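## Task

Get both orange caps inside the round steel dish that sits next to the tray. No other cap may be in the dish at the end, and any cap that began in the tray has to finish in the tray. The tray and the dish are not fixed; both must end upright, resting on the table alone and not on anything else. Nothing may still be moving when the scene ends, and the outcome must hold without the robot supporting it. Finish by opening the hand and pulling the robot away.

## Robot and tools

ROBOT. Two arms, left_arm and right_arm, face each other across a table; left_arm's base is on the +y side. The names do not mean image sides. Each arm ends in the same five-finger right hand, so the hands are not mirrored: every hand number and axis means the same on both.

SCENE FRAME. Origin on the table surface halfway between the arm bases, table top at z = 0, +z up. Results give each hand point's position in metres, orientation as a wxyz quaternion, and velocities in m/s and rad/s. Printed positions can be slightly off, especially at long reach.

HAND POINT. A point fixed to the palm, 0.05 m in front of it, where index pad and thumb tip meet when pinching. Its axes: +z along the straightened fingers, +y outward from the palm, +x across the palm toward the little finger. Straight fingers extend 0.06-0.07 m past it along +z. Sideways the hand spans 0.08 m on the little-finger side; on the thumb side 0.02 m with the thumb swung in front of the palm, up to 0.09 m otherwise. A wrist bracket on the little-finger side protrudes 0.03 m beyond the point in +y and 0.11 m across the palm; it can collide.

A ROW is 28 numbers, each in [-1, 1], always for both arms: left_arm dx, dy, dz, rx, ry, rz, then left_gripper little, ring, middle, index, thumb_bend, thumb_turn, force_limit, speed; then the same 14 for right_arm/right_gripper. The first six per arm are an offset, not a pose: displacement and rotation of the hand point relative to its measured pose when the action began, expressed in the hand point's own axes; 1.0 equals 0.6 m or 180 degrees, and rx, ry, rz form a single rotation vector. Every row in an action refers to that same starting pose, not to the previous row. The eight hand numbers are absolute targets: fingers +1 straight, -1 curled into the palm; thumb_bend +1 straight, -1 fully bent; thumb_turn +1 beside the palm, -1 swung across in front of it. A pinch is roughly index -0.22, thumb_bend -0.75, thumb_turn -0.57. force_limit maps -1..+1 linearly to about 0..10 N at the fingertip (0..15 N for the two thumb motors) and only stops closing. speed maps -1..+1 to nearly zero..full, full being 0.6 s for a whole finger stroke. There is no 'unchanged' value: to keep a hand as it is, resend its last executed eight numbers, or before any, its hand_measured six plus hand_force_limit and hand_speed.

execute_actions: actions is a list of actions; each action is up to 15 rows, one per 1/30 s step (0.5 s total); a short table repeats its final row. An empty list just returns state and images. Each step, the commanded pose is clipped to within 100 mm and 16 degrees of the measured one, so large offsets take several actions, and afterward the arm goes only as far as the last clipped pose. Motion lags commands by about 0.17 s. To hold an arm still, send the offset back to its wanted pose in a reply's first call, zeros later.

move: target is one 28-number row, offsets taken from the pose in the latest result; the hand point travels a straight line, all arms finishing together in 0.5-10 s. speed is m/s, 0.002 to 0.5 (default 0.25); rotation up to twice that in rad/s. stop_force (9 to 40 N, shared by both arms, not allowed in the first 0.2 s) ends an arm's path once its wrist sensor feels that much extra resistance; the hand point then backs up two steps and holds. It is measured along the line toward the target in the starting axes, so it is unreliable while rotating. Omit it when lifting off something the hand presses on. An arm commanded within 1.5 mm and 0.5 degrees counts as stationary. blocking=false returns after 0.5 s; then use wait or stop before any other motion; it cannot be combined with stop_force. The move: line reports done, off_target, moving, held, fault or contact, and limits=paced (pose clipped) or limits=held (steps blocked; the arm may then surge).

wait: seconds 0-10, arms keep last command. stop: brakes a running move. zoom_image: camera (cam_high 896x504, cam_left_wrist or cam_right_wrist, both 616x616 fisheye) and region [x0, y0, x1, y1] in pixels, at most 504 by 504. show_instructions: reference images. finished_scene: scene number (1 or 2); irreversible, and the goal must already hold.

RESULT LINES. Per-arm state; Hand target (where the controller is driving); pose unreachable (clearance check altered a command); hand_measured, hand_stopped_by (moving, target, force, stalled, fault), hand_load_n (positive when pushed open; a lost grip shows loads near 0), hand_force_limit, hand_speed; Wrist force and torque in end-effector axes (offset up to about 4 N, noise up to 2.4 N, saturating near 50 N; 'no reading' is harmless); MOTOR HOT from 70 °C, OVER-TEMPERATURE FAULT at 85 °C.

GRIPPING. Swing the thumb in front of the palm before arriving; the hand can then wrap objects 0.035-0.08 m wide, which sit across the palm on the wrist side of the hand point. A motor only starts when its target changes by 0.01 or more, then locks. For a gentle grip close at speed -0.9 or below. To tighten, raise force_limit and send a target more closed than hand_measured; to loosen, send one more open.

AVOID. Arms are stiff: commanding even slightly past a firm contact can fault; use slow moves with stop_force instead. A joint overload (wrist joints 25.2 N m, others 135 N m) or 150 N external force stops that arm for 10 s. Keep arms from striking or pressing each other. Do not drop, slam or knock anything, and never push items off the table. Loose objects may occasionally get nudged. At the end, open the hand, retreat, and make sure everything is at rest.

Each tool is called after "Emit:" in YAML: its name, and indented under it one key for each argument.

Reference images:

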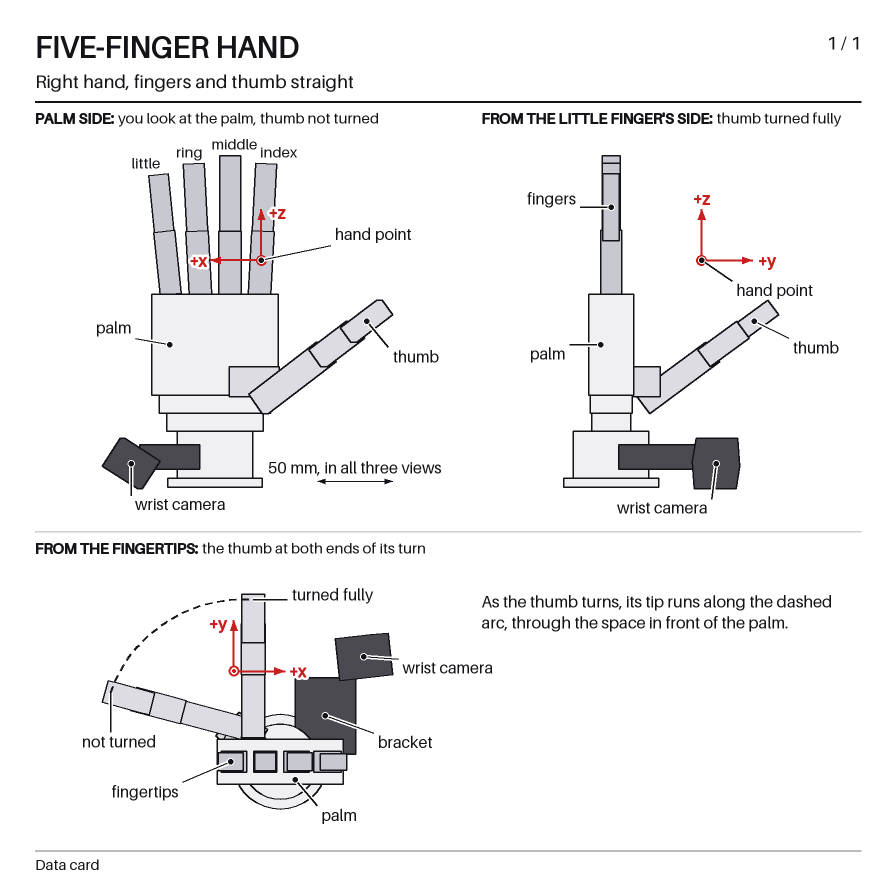

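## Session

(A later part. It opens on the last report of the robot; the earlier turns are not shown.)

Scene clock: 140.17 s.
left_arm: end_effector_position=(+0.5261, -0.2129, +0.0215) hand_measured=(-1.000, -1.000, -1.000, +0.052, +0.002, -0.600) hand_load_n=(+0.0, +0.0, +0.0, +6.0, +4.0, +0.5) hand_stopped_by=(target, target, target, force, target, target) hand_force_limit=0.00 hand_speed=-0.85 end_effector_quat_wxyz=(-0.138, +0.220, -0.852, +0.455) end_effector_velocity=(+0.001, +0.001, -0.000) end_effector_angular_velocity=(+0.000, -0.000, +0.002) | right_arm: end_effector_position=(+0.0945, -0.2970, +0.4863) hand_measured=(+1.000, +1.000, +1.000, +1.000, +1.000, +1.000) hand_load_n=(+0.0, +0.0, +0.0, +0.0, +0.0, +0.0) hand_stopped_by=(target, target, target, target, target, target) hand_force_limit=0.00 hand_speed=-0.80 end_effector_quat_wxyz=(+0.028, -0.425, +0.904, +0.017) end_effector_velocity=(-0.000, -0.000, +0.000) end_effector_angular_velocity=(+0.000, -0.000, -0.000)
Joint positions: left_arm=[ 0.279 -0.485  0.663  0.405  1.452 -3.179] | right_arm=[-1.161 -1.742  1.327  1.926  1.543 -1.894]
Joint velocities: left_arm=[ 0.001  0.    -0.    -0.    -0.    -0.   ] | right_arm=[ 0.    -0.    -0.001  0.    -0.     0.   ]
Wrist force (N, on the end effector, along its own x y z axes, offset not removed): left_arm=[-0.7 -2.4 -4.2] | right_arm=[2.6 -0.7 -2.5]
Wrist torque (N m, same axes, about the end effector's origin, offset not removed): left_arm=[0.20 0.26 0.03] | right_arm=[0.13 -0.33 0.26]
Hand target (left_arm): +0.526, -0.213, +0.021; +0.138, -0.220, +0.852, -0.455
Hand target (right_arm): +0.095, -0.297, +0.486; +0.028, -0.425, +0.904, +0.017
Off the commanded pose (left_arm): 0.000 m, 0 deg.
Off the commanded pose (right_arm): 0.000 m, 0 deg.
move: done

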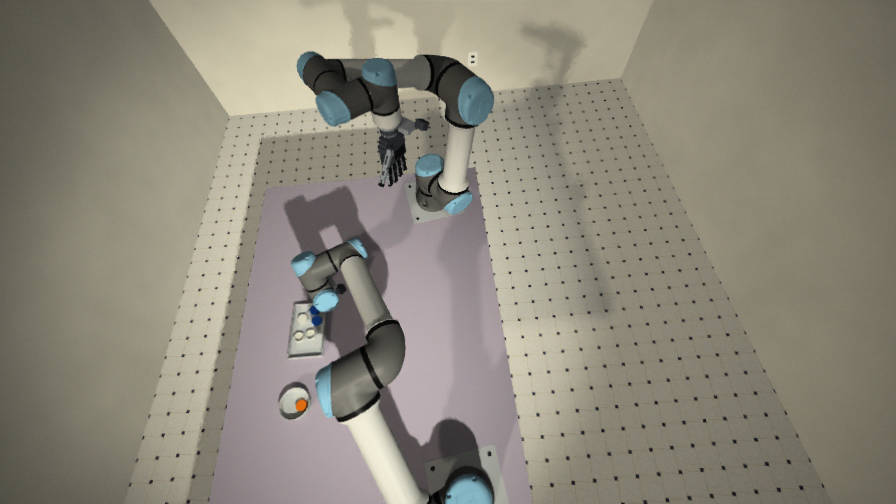

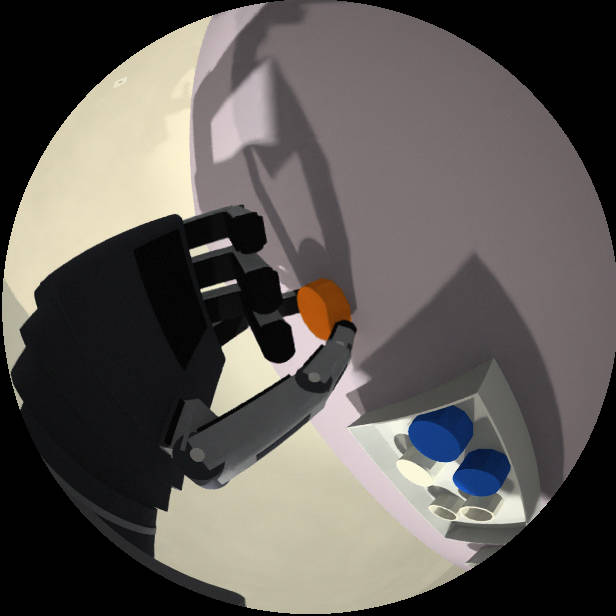

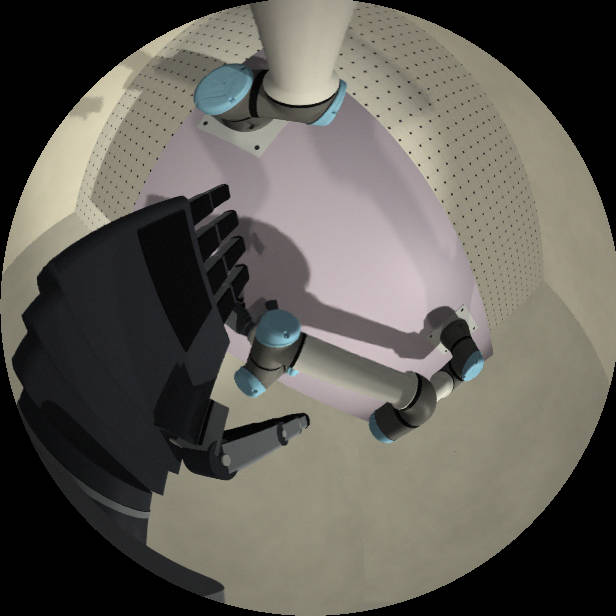

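Emit:
move:
  target: [0,-0.082,-0.054,-0.015,0,0,-1,-1,-1,-0.2,0,-0.6,0,-0.85,0,0,0,0,0,0,1,1,1,1,1,1,0,-0.8]
  speed: 0.08

Emit:
move:
  target: [-0.405,0.354,-0.462,0,0.15,0.11,-1,-1,-1,-0.2,0,-0.6,0,-0.85,0,0,0,0,0,0,1,1,1,1,1,1,0,-0.8]
  speed: 0.2

Emit:
move:
  target: [0.003,0.058,0.043,0,0,0,-1,-1,-1,-0.2,0,-0.6,0,-0.85,0,0,0,0,0,0,1,1,1,1,1,1,0,-0.8]
  speed: 0.03
  stop_force: 9

Emit:
move:
  target: [0,0,0,0,0,0,-1,-1,-1,0.17,0,-0.6,0,-0.6,0,0,0,0,0,0,1,1,1,1,1,1,0,-0.8]

Emit:
move:
  target: [0,-0.16,-0.12,0,0,0,-1,-1,-1,0.17,0,-0.6,0,-0.6,0,0,0,0,0,0,1,1,1,1,1,1,0,-0.8]
  speed: 0.15

Scene clock: 154.57 s.
left_arm: end_effector_position=(+0.5242, -0.2136, +0.0801) hand_measured=(-1.000, -1.000, -1.000, +0.052, +0.002, -0.600) hand_load_n=(+0.0, +0.0, +0.0, +5.5, +5.0, +0.0) hand_stopped_by=(target, target, target, force, target, target) hand_force_limit=0.00 hand_speed=-0.85 end_effector_quat_wxyz=(-0.133, +0.223, -0.862, +0.436) end_effector_velocity=(-0.003, -0.002, +0.002) end_effector_angular_velocity=(+0.004, +0.005, -0.003) | right_arm: end_effector_position=(+0.0945, -0.2970, +0.4863) hand_measured=(+1.000, +1.000, +1.000, +1.000, +1.000, +1.000) hand_load_n=(+0.0, +0.0, +0.0, +0.0, +0.0, +0.0) hand_stopped_by=(target, target, target, target, target, target) hand_force_limit=0.00 hand_speed=-0.80 end_effector_quat_wxyz=(+0.028, -0.425, +0.904, +0.017) end_effector_velocity=(+0.000, +0.000, +0.000) end_effector_angular_velocity=(+0.000, -0.001, -0.000)
Joint positions: left_arm=[ 0.277 -0.453  0.436  0.647  1.452 -3.185] | right_arm=[-1.161 -1.742  1.327  1.926  1.543 -1.894]
Joint velocities: left_arm=[-0.003  0.013 -0.032  0.026  0.001 -0.003] | right_arm=[-0.     0.    -0.    -0.001 -0.     0.   ]
Wrist force (N, on the end effector, along its own x y z axes, offset not removed): left_arm=[-0.5 1.0 -1.1] | right_arm=[-0.5 2.1 2.3]
Wrist torque (N m, same axes, about the end effector's origin, offset not removed): left_arm=[0.45 0.23 0.19] | right_arm=[0.19 0.18 -0.01]
Hand target (left_arm): +0.524, -0.214, +0.080; +0.133, -0.223, +0.862, -0.435
Hand target (right_arm): +0.095, -0.297, +0.486; +0.028, -0.425, +0.904, +0.017
Off the commanded pose (left_arm): 0.000 m, 0 deg.
Off the commanded pose (right_arm): 0.000 m, 0 deg.
move: done

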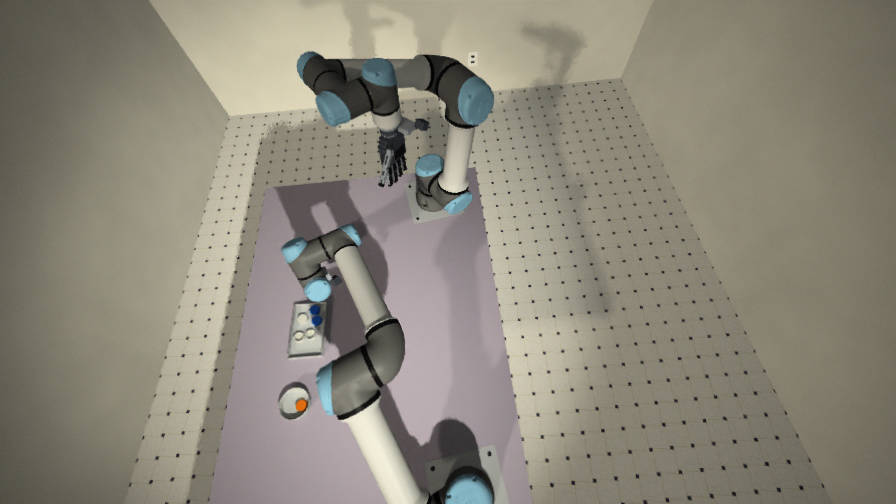

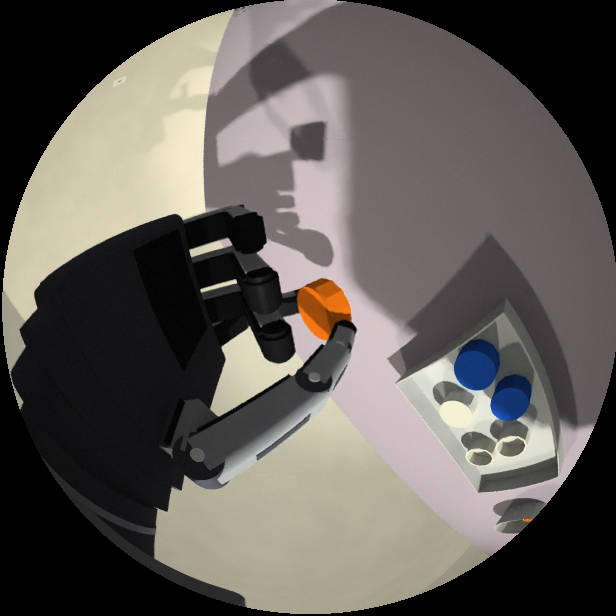

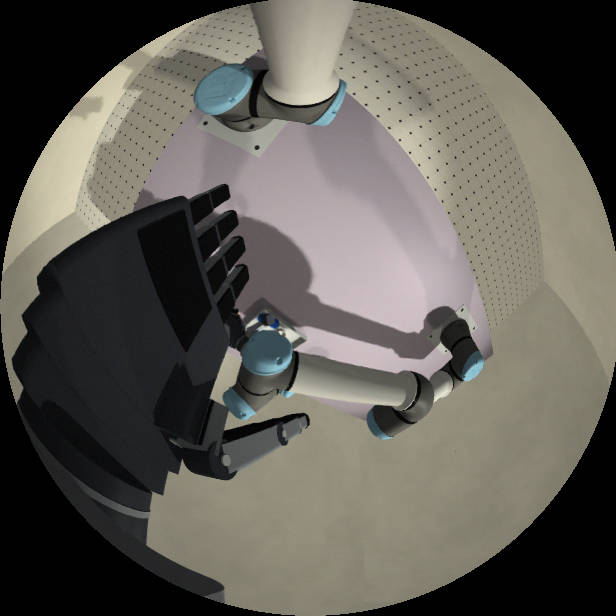

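Scene clock: 157.33 s.
left_arm: end_effector_position=(+0.5596, +0.2099, +0.0785) hand_measured=(-1.000, -1.000, -1.000, +0.052, +0.002, -0.600) hand_load_n=(+0.0, +0.0, +0.0, +5.5, +5.0, +0.0) hand_stopped_by=(target, target, target, force, target, target) hand_force_limit=0.00 hand_speed=-0.85 end_effector_quat_wxyz=(+0.001, +0.034, +0.894, -0.447) end_effector_velocity=(+0.000, +0.002, -0.000) end_effector_angular_velocity=(+0.003, +0.003, -0.009) | right_arm: end_effector_position=(+0.0945, -0.2970, +0.4863) hand_measured=(+1.000, +1.000, +1.000, +1.000, +1.000, +1.000) hand_load_n=(+0.0, +0.0, +0.0, +0.0, +0.0, +0.0) hand_stopped_by=(target, target, target, target, target, target) hand_force_limit=0.00 hand_speed=-0.80 end_effector_quat_wxyz=(+0.028, -0.425, +0.904, +0.017) end_effector_velocity=(-0.000, -0.000, +0.000) end_effector_angular_velocity=(-0.000, +0.000, +0.000)
Joint positions: left_arm=[ 0.934 -0.908  1.356  0.574  2.361 -2.24 ] | right_arm=[-1.161 -1.742  1.327  1.926  1.543 -1.894]
Joint velocities: left_arm=[ 0.006  0.007 -0.009  0.019  0.007  0.019] | right_arm=[-0.     0.    -0.001  0.001  0.    -0.   ]
Wrist force (N, on the end effector, along its own x y z axes, offset not removed): left_arm=[0.4 -1.2 -3.1] | right_arm=[1.2 1.7 -1.2]
Wrist torque (N m, same axes, about the end effector's origin, offset not removed): left_arm=[0.18 0.12 0.15] | right_arm=[0.37 -0.06 0.14]
Hand target (left_arm): +0.560, +0.210, +0.078; +0.001, +0.034, +0.894, -0.447
Hand target (right_arm): +0.095, -0.297, +0.486; +0.028, -0.425, +0.904, +0.017
Off the commanded pose (left_arm): 0.001 m, 0 deg.
Off the commanded pose (right_arm): 0.000 m, 0 deg.
move: done

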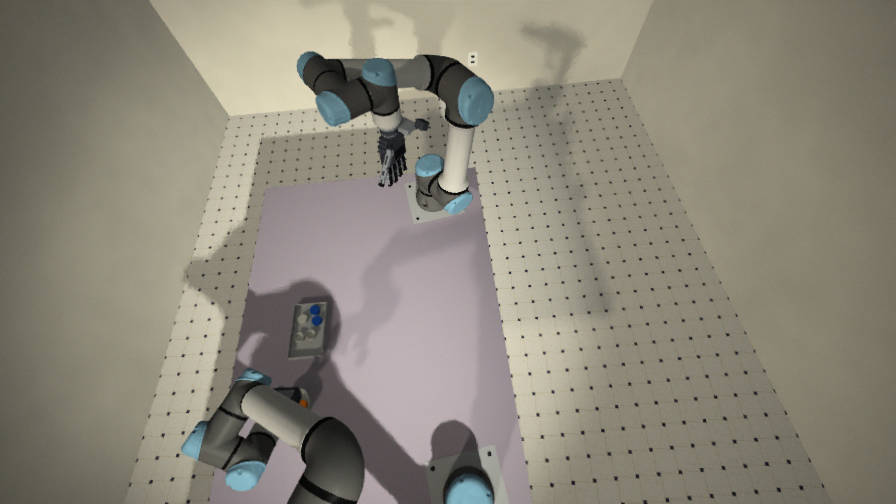

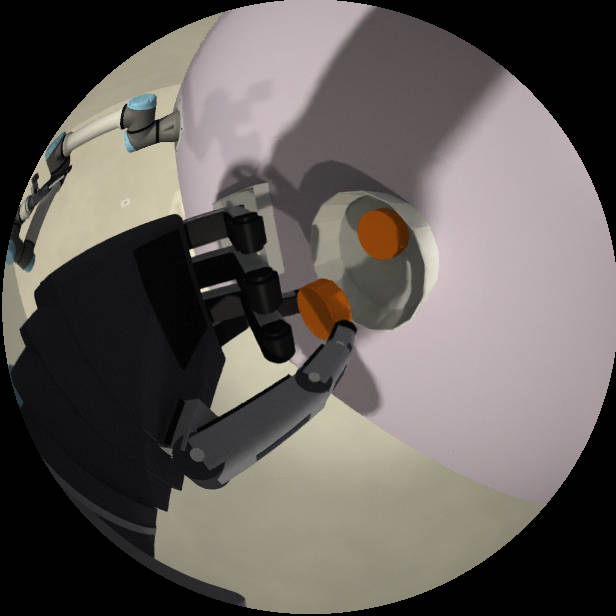

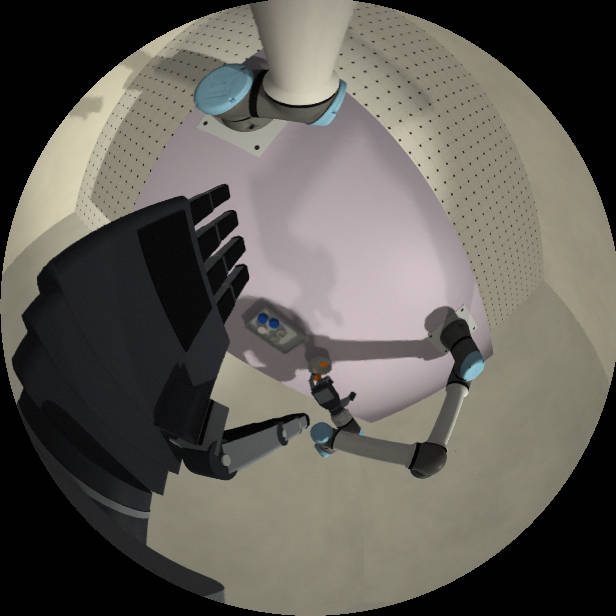

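Scene clock: 159.13 s.
left_arm: end_effector_position=(+0.5593, +0.2102, +0.0354) hand_measured=(-1.000, -1.000, -1.000, +0.052, +0.002, -0.600) hand_load_n=(+0.0, +0.0, +0.0, +5.5, +5.0, +0.0) hand_stopped_by=(target, target, target, force, target, target) hand_force_limit=0.00 hand_speed=-0.85 end_effector_quat_wxyz=(+0.001, +0.034, +0.894, -0.447) end_effector_velocity=(+0.001, +0.001, -0.001) end_effector_angular_velocity=(-0.000, -0.003, +0.002) | right_arm: end_effector_position=(+0.0945, -0.2970, +0.4863) hand_measured=(+1.000, +1.000, +1.000, +1.000, +1.000, +1.000) hand_load_n=(+0.0, +0.0, +0.0, +0.0, +0.0, +0.0) hand_stopped_by=(target, target, target, target, target, target) hand_force_limit=0.00 hand_speed=-0.80 end_effector_quat_wxyz=(+0.028, -0.425, +0.904, +0.017) end_effector_velocity=(-0.000, -0.000, +0.000) end_effector_angular_velocity=(-0.001, +0.001, +0.000)
Joint positions: left_arm=[ 0.934 -0.86   1.396  0.487  2.361 -2.24 ] | right_arm=[-1.161 -1.742  1.327  1.926  1.543 -1.894]
Joint velocities: left_arm=[ 0.001  0.     0.002 -0.005 -0.002 -0.001] | right_arm=[-0.    -0.     0.     0.001  0.    -0.   ]
Wrist force (N, on the end effector, along its own x y z axes, offset not removed): left_arm=[-1.0 2.5 -2.3] | right_arm=[-1.1 -1.7 -0.4]
Wrist torque (N m, same axes, about the end effector's origin, offset not removed): left_arm=[0.78 0.28 0.17] | right_arm=[-0.20 0.48 -0.23]
Hand target (left_arm): +0.559, +0.210, +0.035; +0.001, +0.034, +0.894, -0.447
Hand target (right_arm): +0.095, -0.297, +0.486; +0.028, -0.425, +0.904, +0.017
Off the commanded pose (left_arm): 0.000 m, 0 deg.
Off the commanded pose (right_arm): 0.000 m, 0 deg.
move: done

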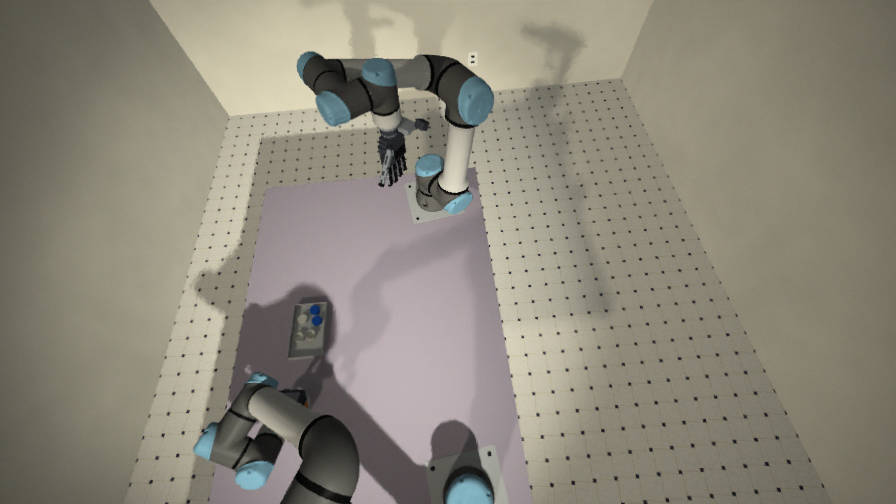

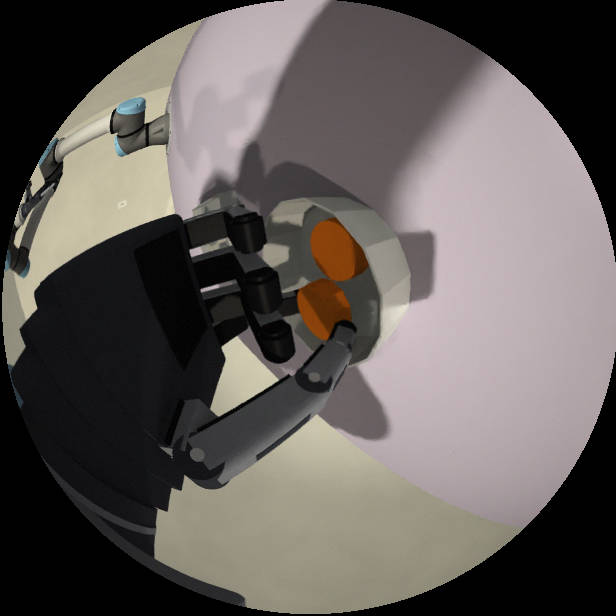

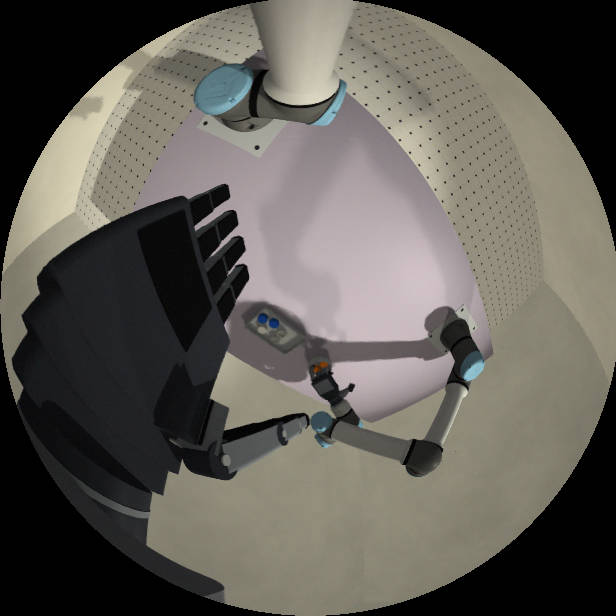

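Scene clock: 159.63 s.
left_arm: end_effector_position=(+0.5592, +0.2102, +0.0353) hand_measured=(-1.000, -1.000, -1.000, +0.170, +0.000, -0.600) hand_load_n=(+0.0, +0.0, +0.0, +0.0, +0.0, +0.0) hand_stopped_by=(target, target, target, target, target, target) hand_force_limit=0.00 hand_speed=-0.60 end_effector_quat_wxyz=(+0.001, +0.034, +0.894, -0.447) end_effector_velocity=(+0.000, -0.000, +0.001) end_effector_angular_velocity=(-0.001, -0.001, -0.001) | right_arm: end_effector_position=(+0.0945, -0.2970, +0.4863) hand_measured=(+1.000, +1.000, +1.000, +1.000, +1.000, +1.000) hand_load_n=(+0.0, +0.0, +0.0, +0.0, +0.0, +0.0) hand_stopped_by=(target, target, target, target, target, target) hand_force_limit=0.00 hand_speed=-0.80 end_effector_quat_wxyz=(+0.028, -0.425, +0.904, +0.017) end_effector_velocity=(-0.000, -0.000, -0.000) end_effector_angular_velocity=(-0.001, +0.001, +0.000)
Joint positions: left_arm=[ 0.934 -0.86   1.396  0.487  2.361 -2.24 ] | right_arm=[-1.161 -1.742  1.327  1.926  1.543 -1.894]
Joint velocities: left_arm=[ 0.    -0.001 -0.    -0.     0.     0.001] | right_arm=[0. 0. 0. 0. 0. 0.]
Wrist force (N, on the end effector, along its own x y z axes, offset not removed): left_arm=[0.0 0.5 -2.2] | right_arm=[-1.8 1.9 2.7]
Wrist torque (N m, same axes, about the end effector's origin, offset not removed): left_arm=[0.38 0.26 0.11] | right_arm=[0.37 0.27 0.21]
Hand target (left_arm): +0.559, +0.210, +0.035; +0.001, +0.034, +0.894, -0.447
Hand target (right_arm): +0.095, -0.297, +0.486; +0.028, -0.425, +0.904, +0.017
Off the commanded pose (left_arm): 0.000 m, 0 deg.
Off the commanded pose (right_arm): 0.000 m, 0 deg.
move: done

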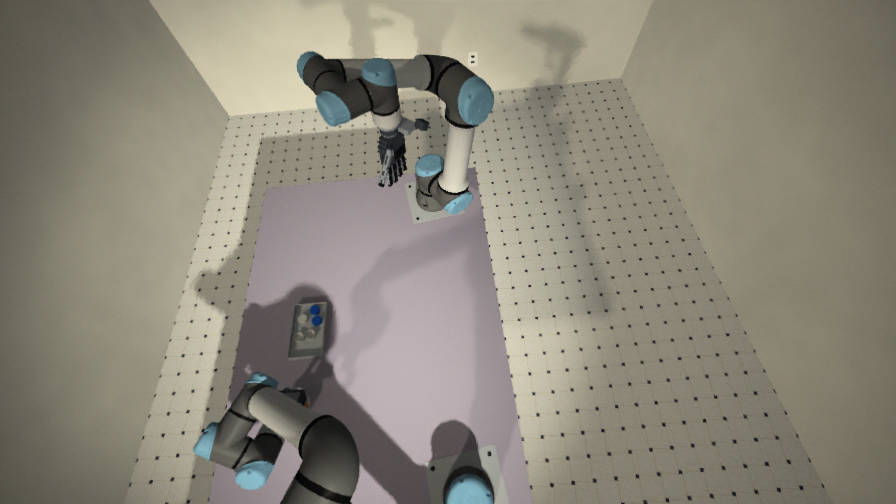

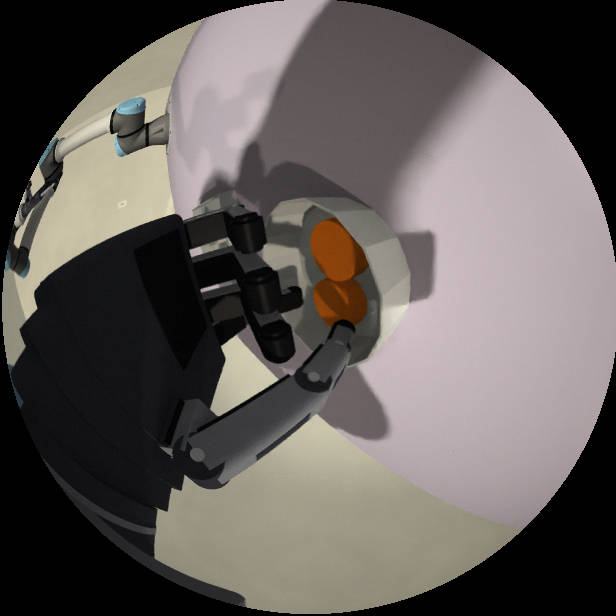

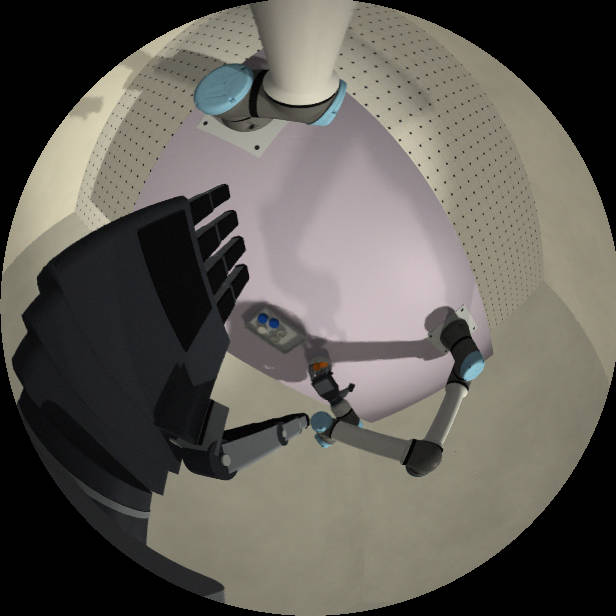

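Scene clock: 161.00 s.
left_arm: end_effector_position=(+0.5552, +0.2103, +0.1550) hand_measured=(-1.000, -1.000, -1.000, +0.170, +0.000, -0.600) hand_load_n=(+0.0, +0.0, +0.0, +0.0, +0.0, +0.0) hand_stopped_by=(target, target, target, target, target, target) hand_force_limit=0.00 hand_speed=-0.60 end_effector_quat_wxyz=(+0.001, +0.034, +0.894, -0.447) end_effector_velocity=(+0.000, -0.000, +0.003) end_effector_angular_velocity=(-0.000, +0.000, -0.000) | right_arm: end_effector_position=(+0.0945, -0.2970, +0.4863) hand_measured=(+1.000, +1.000, +1.000, +1.000, +1.000, +1.000) hand_load_n=(+0.0, +0.0, +0.0, +0.0, +0.0, +0.0) hand_stopped_by=(target, target, target, target, target, target) hand_force_limit=0.00 hand_speed=-0.80 end_effector_quat_wxyz=(+0.028, -0.425, +0.904, +0.017) end_effector_velocity=(-0.000, -0.000, -0.000) end_effector_angular_velocity=(-0.001, +0.001, +0.000)
Joint positions: left_arm=[ 0.931 -0.986  1.277  0.729  2.359 -2.245] | right_arm=[-1.161 -1.742  1.327  1.926  1.543 -1.894]
Joint velocities: left_arm=[-0.    -0.001 -0.005  0.006  0.001  0.   ] | right_arm=[-0.     0.     0.001  0.001  0.    -0.   ]
Wrist force (N, on the end effector, along its own x y z axes, offset not removed): left_arm=[-0.2 0.3 -2.1] | right_arm=[-0.6 0.9 0.6]
Wrist torque (N m, same axes, about the end effector's origin, offset not removed): left_arm=[0.39 0.14 0.09] | right_arm=[0.25 0.46 0.00]
Hand target (left_arm): +0.555, +0.210, +0.155; +0.001, +0.034, +0.894, -0.447
Hand target (right_arm): +0.095, -0.297, +0.486; +0.028, -0.425, +0.904, +0.017
Off the commanded pose (left_arm): 0.000 m, 0 deg.
Off the commanded pose (right_arm): 0.000 m, 0 deg.
move: done

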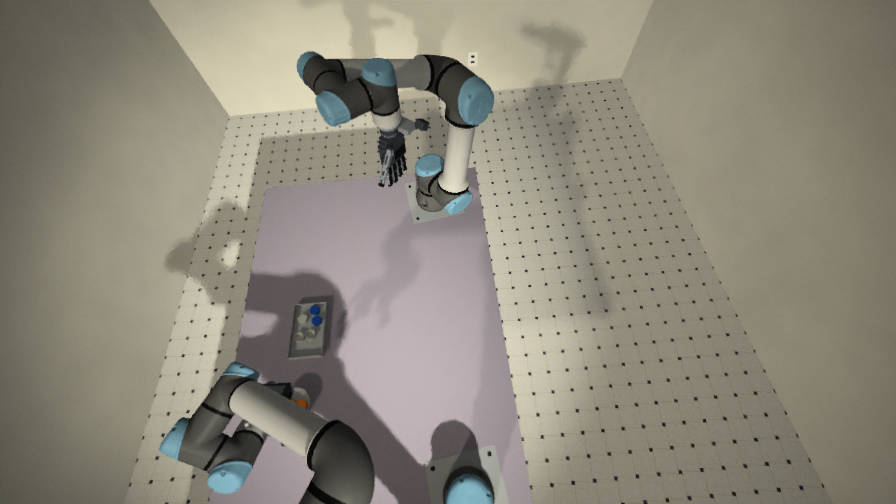

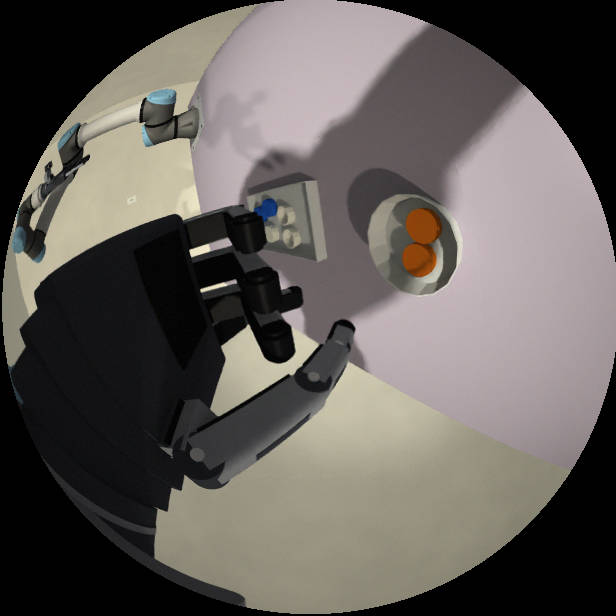

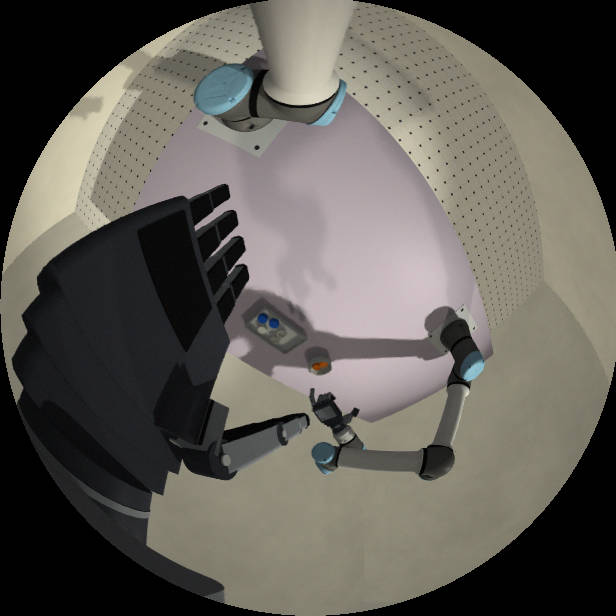

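Emit:
finished_scene:
  scene: 1

The scene is finished: the task was done.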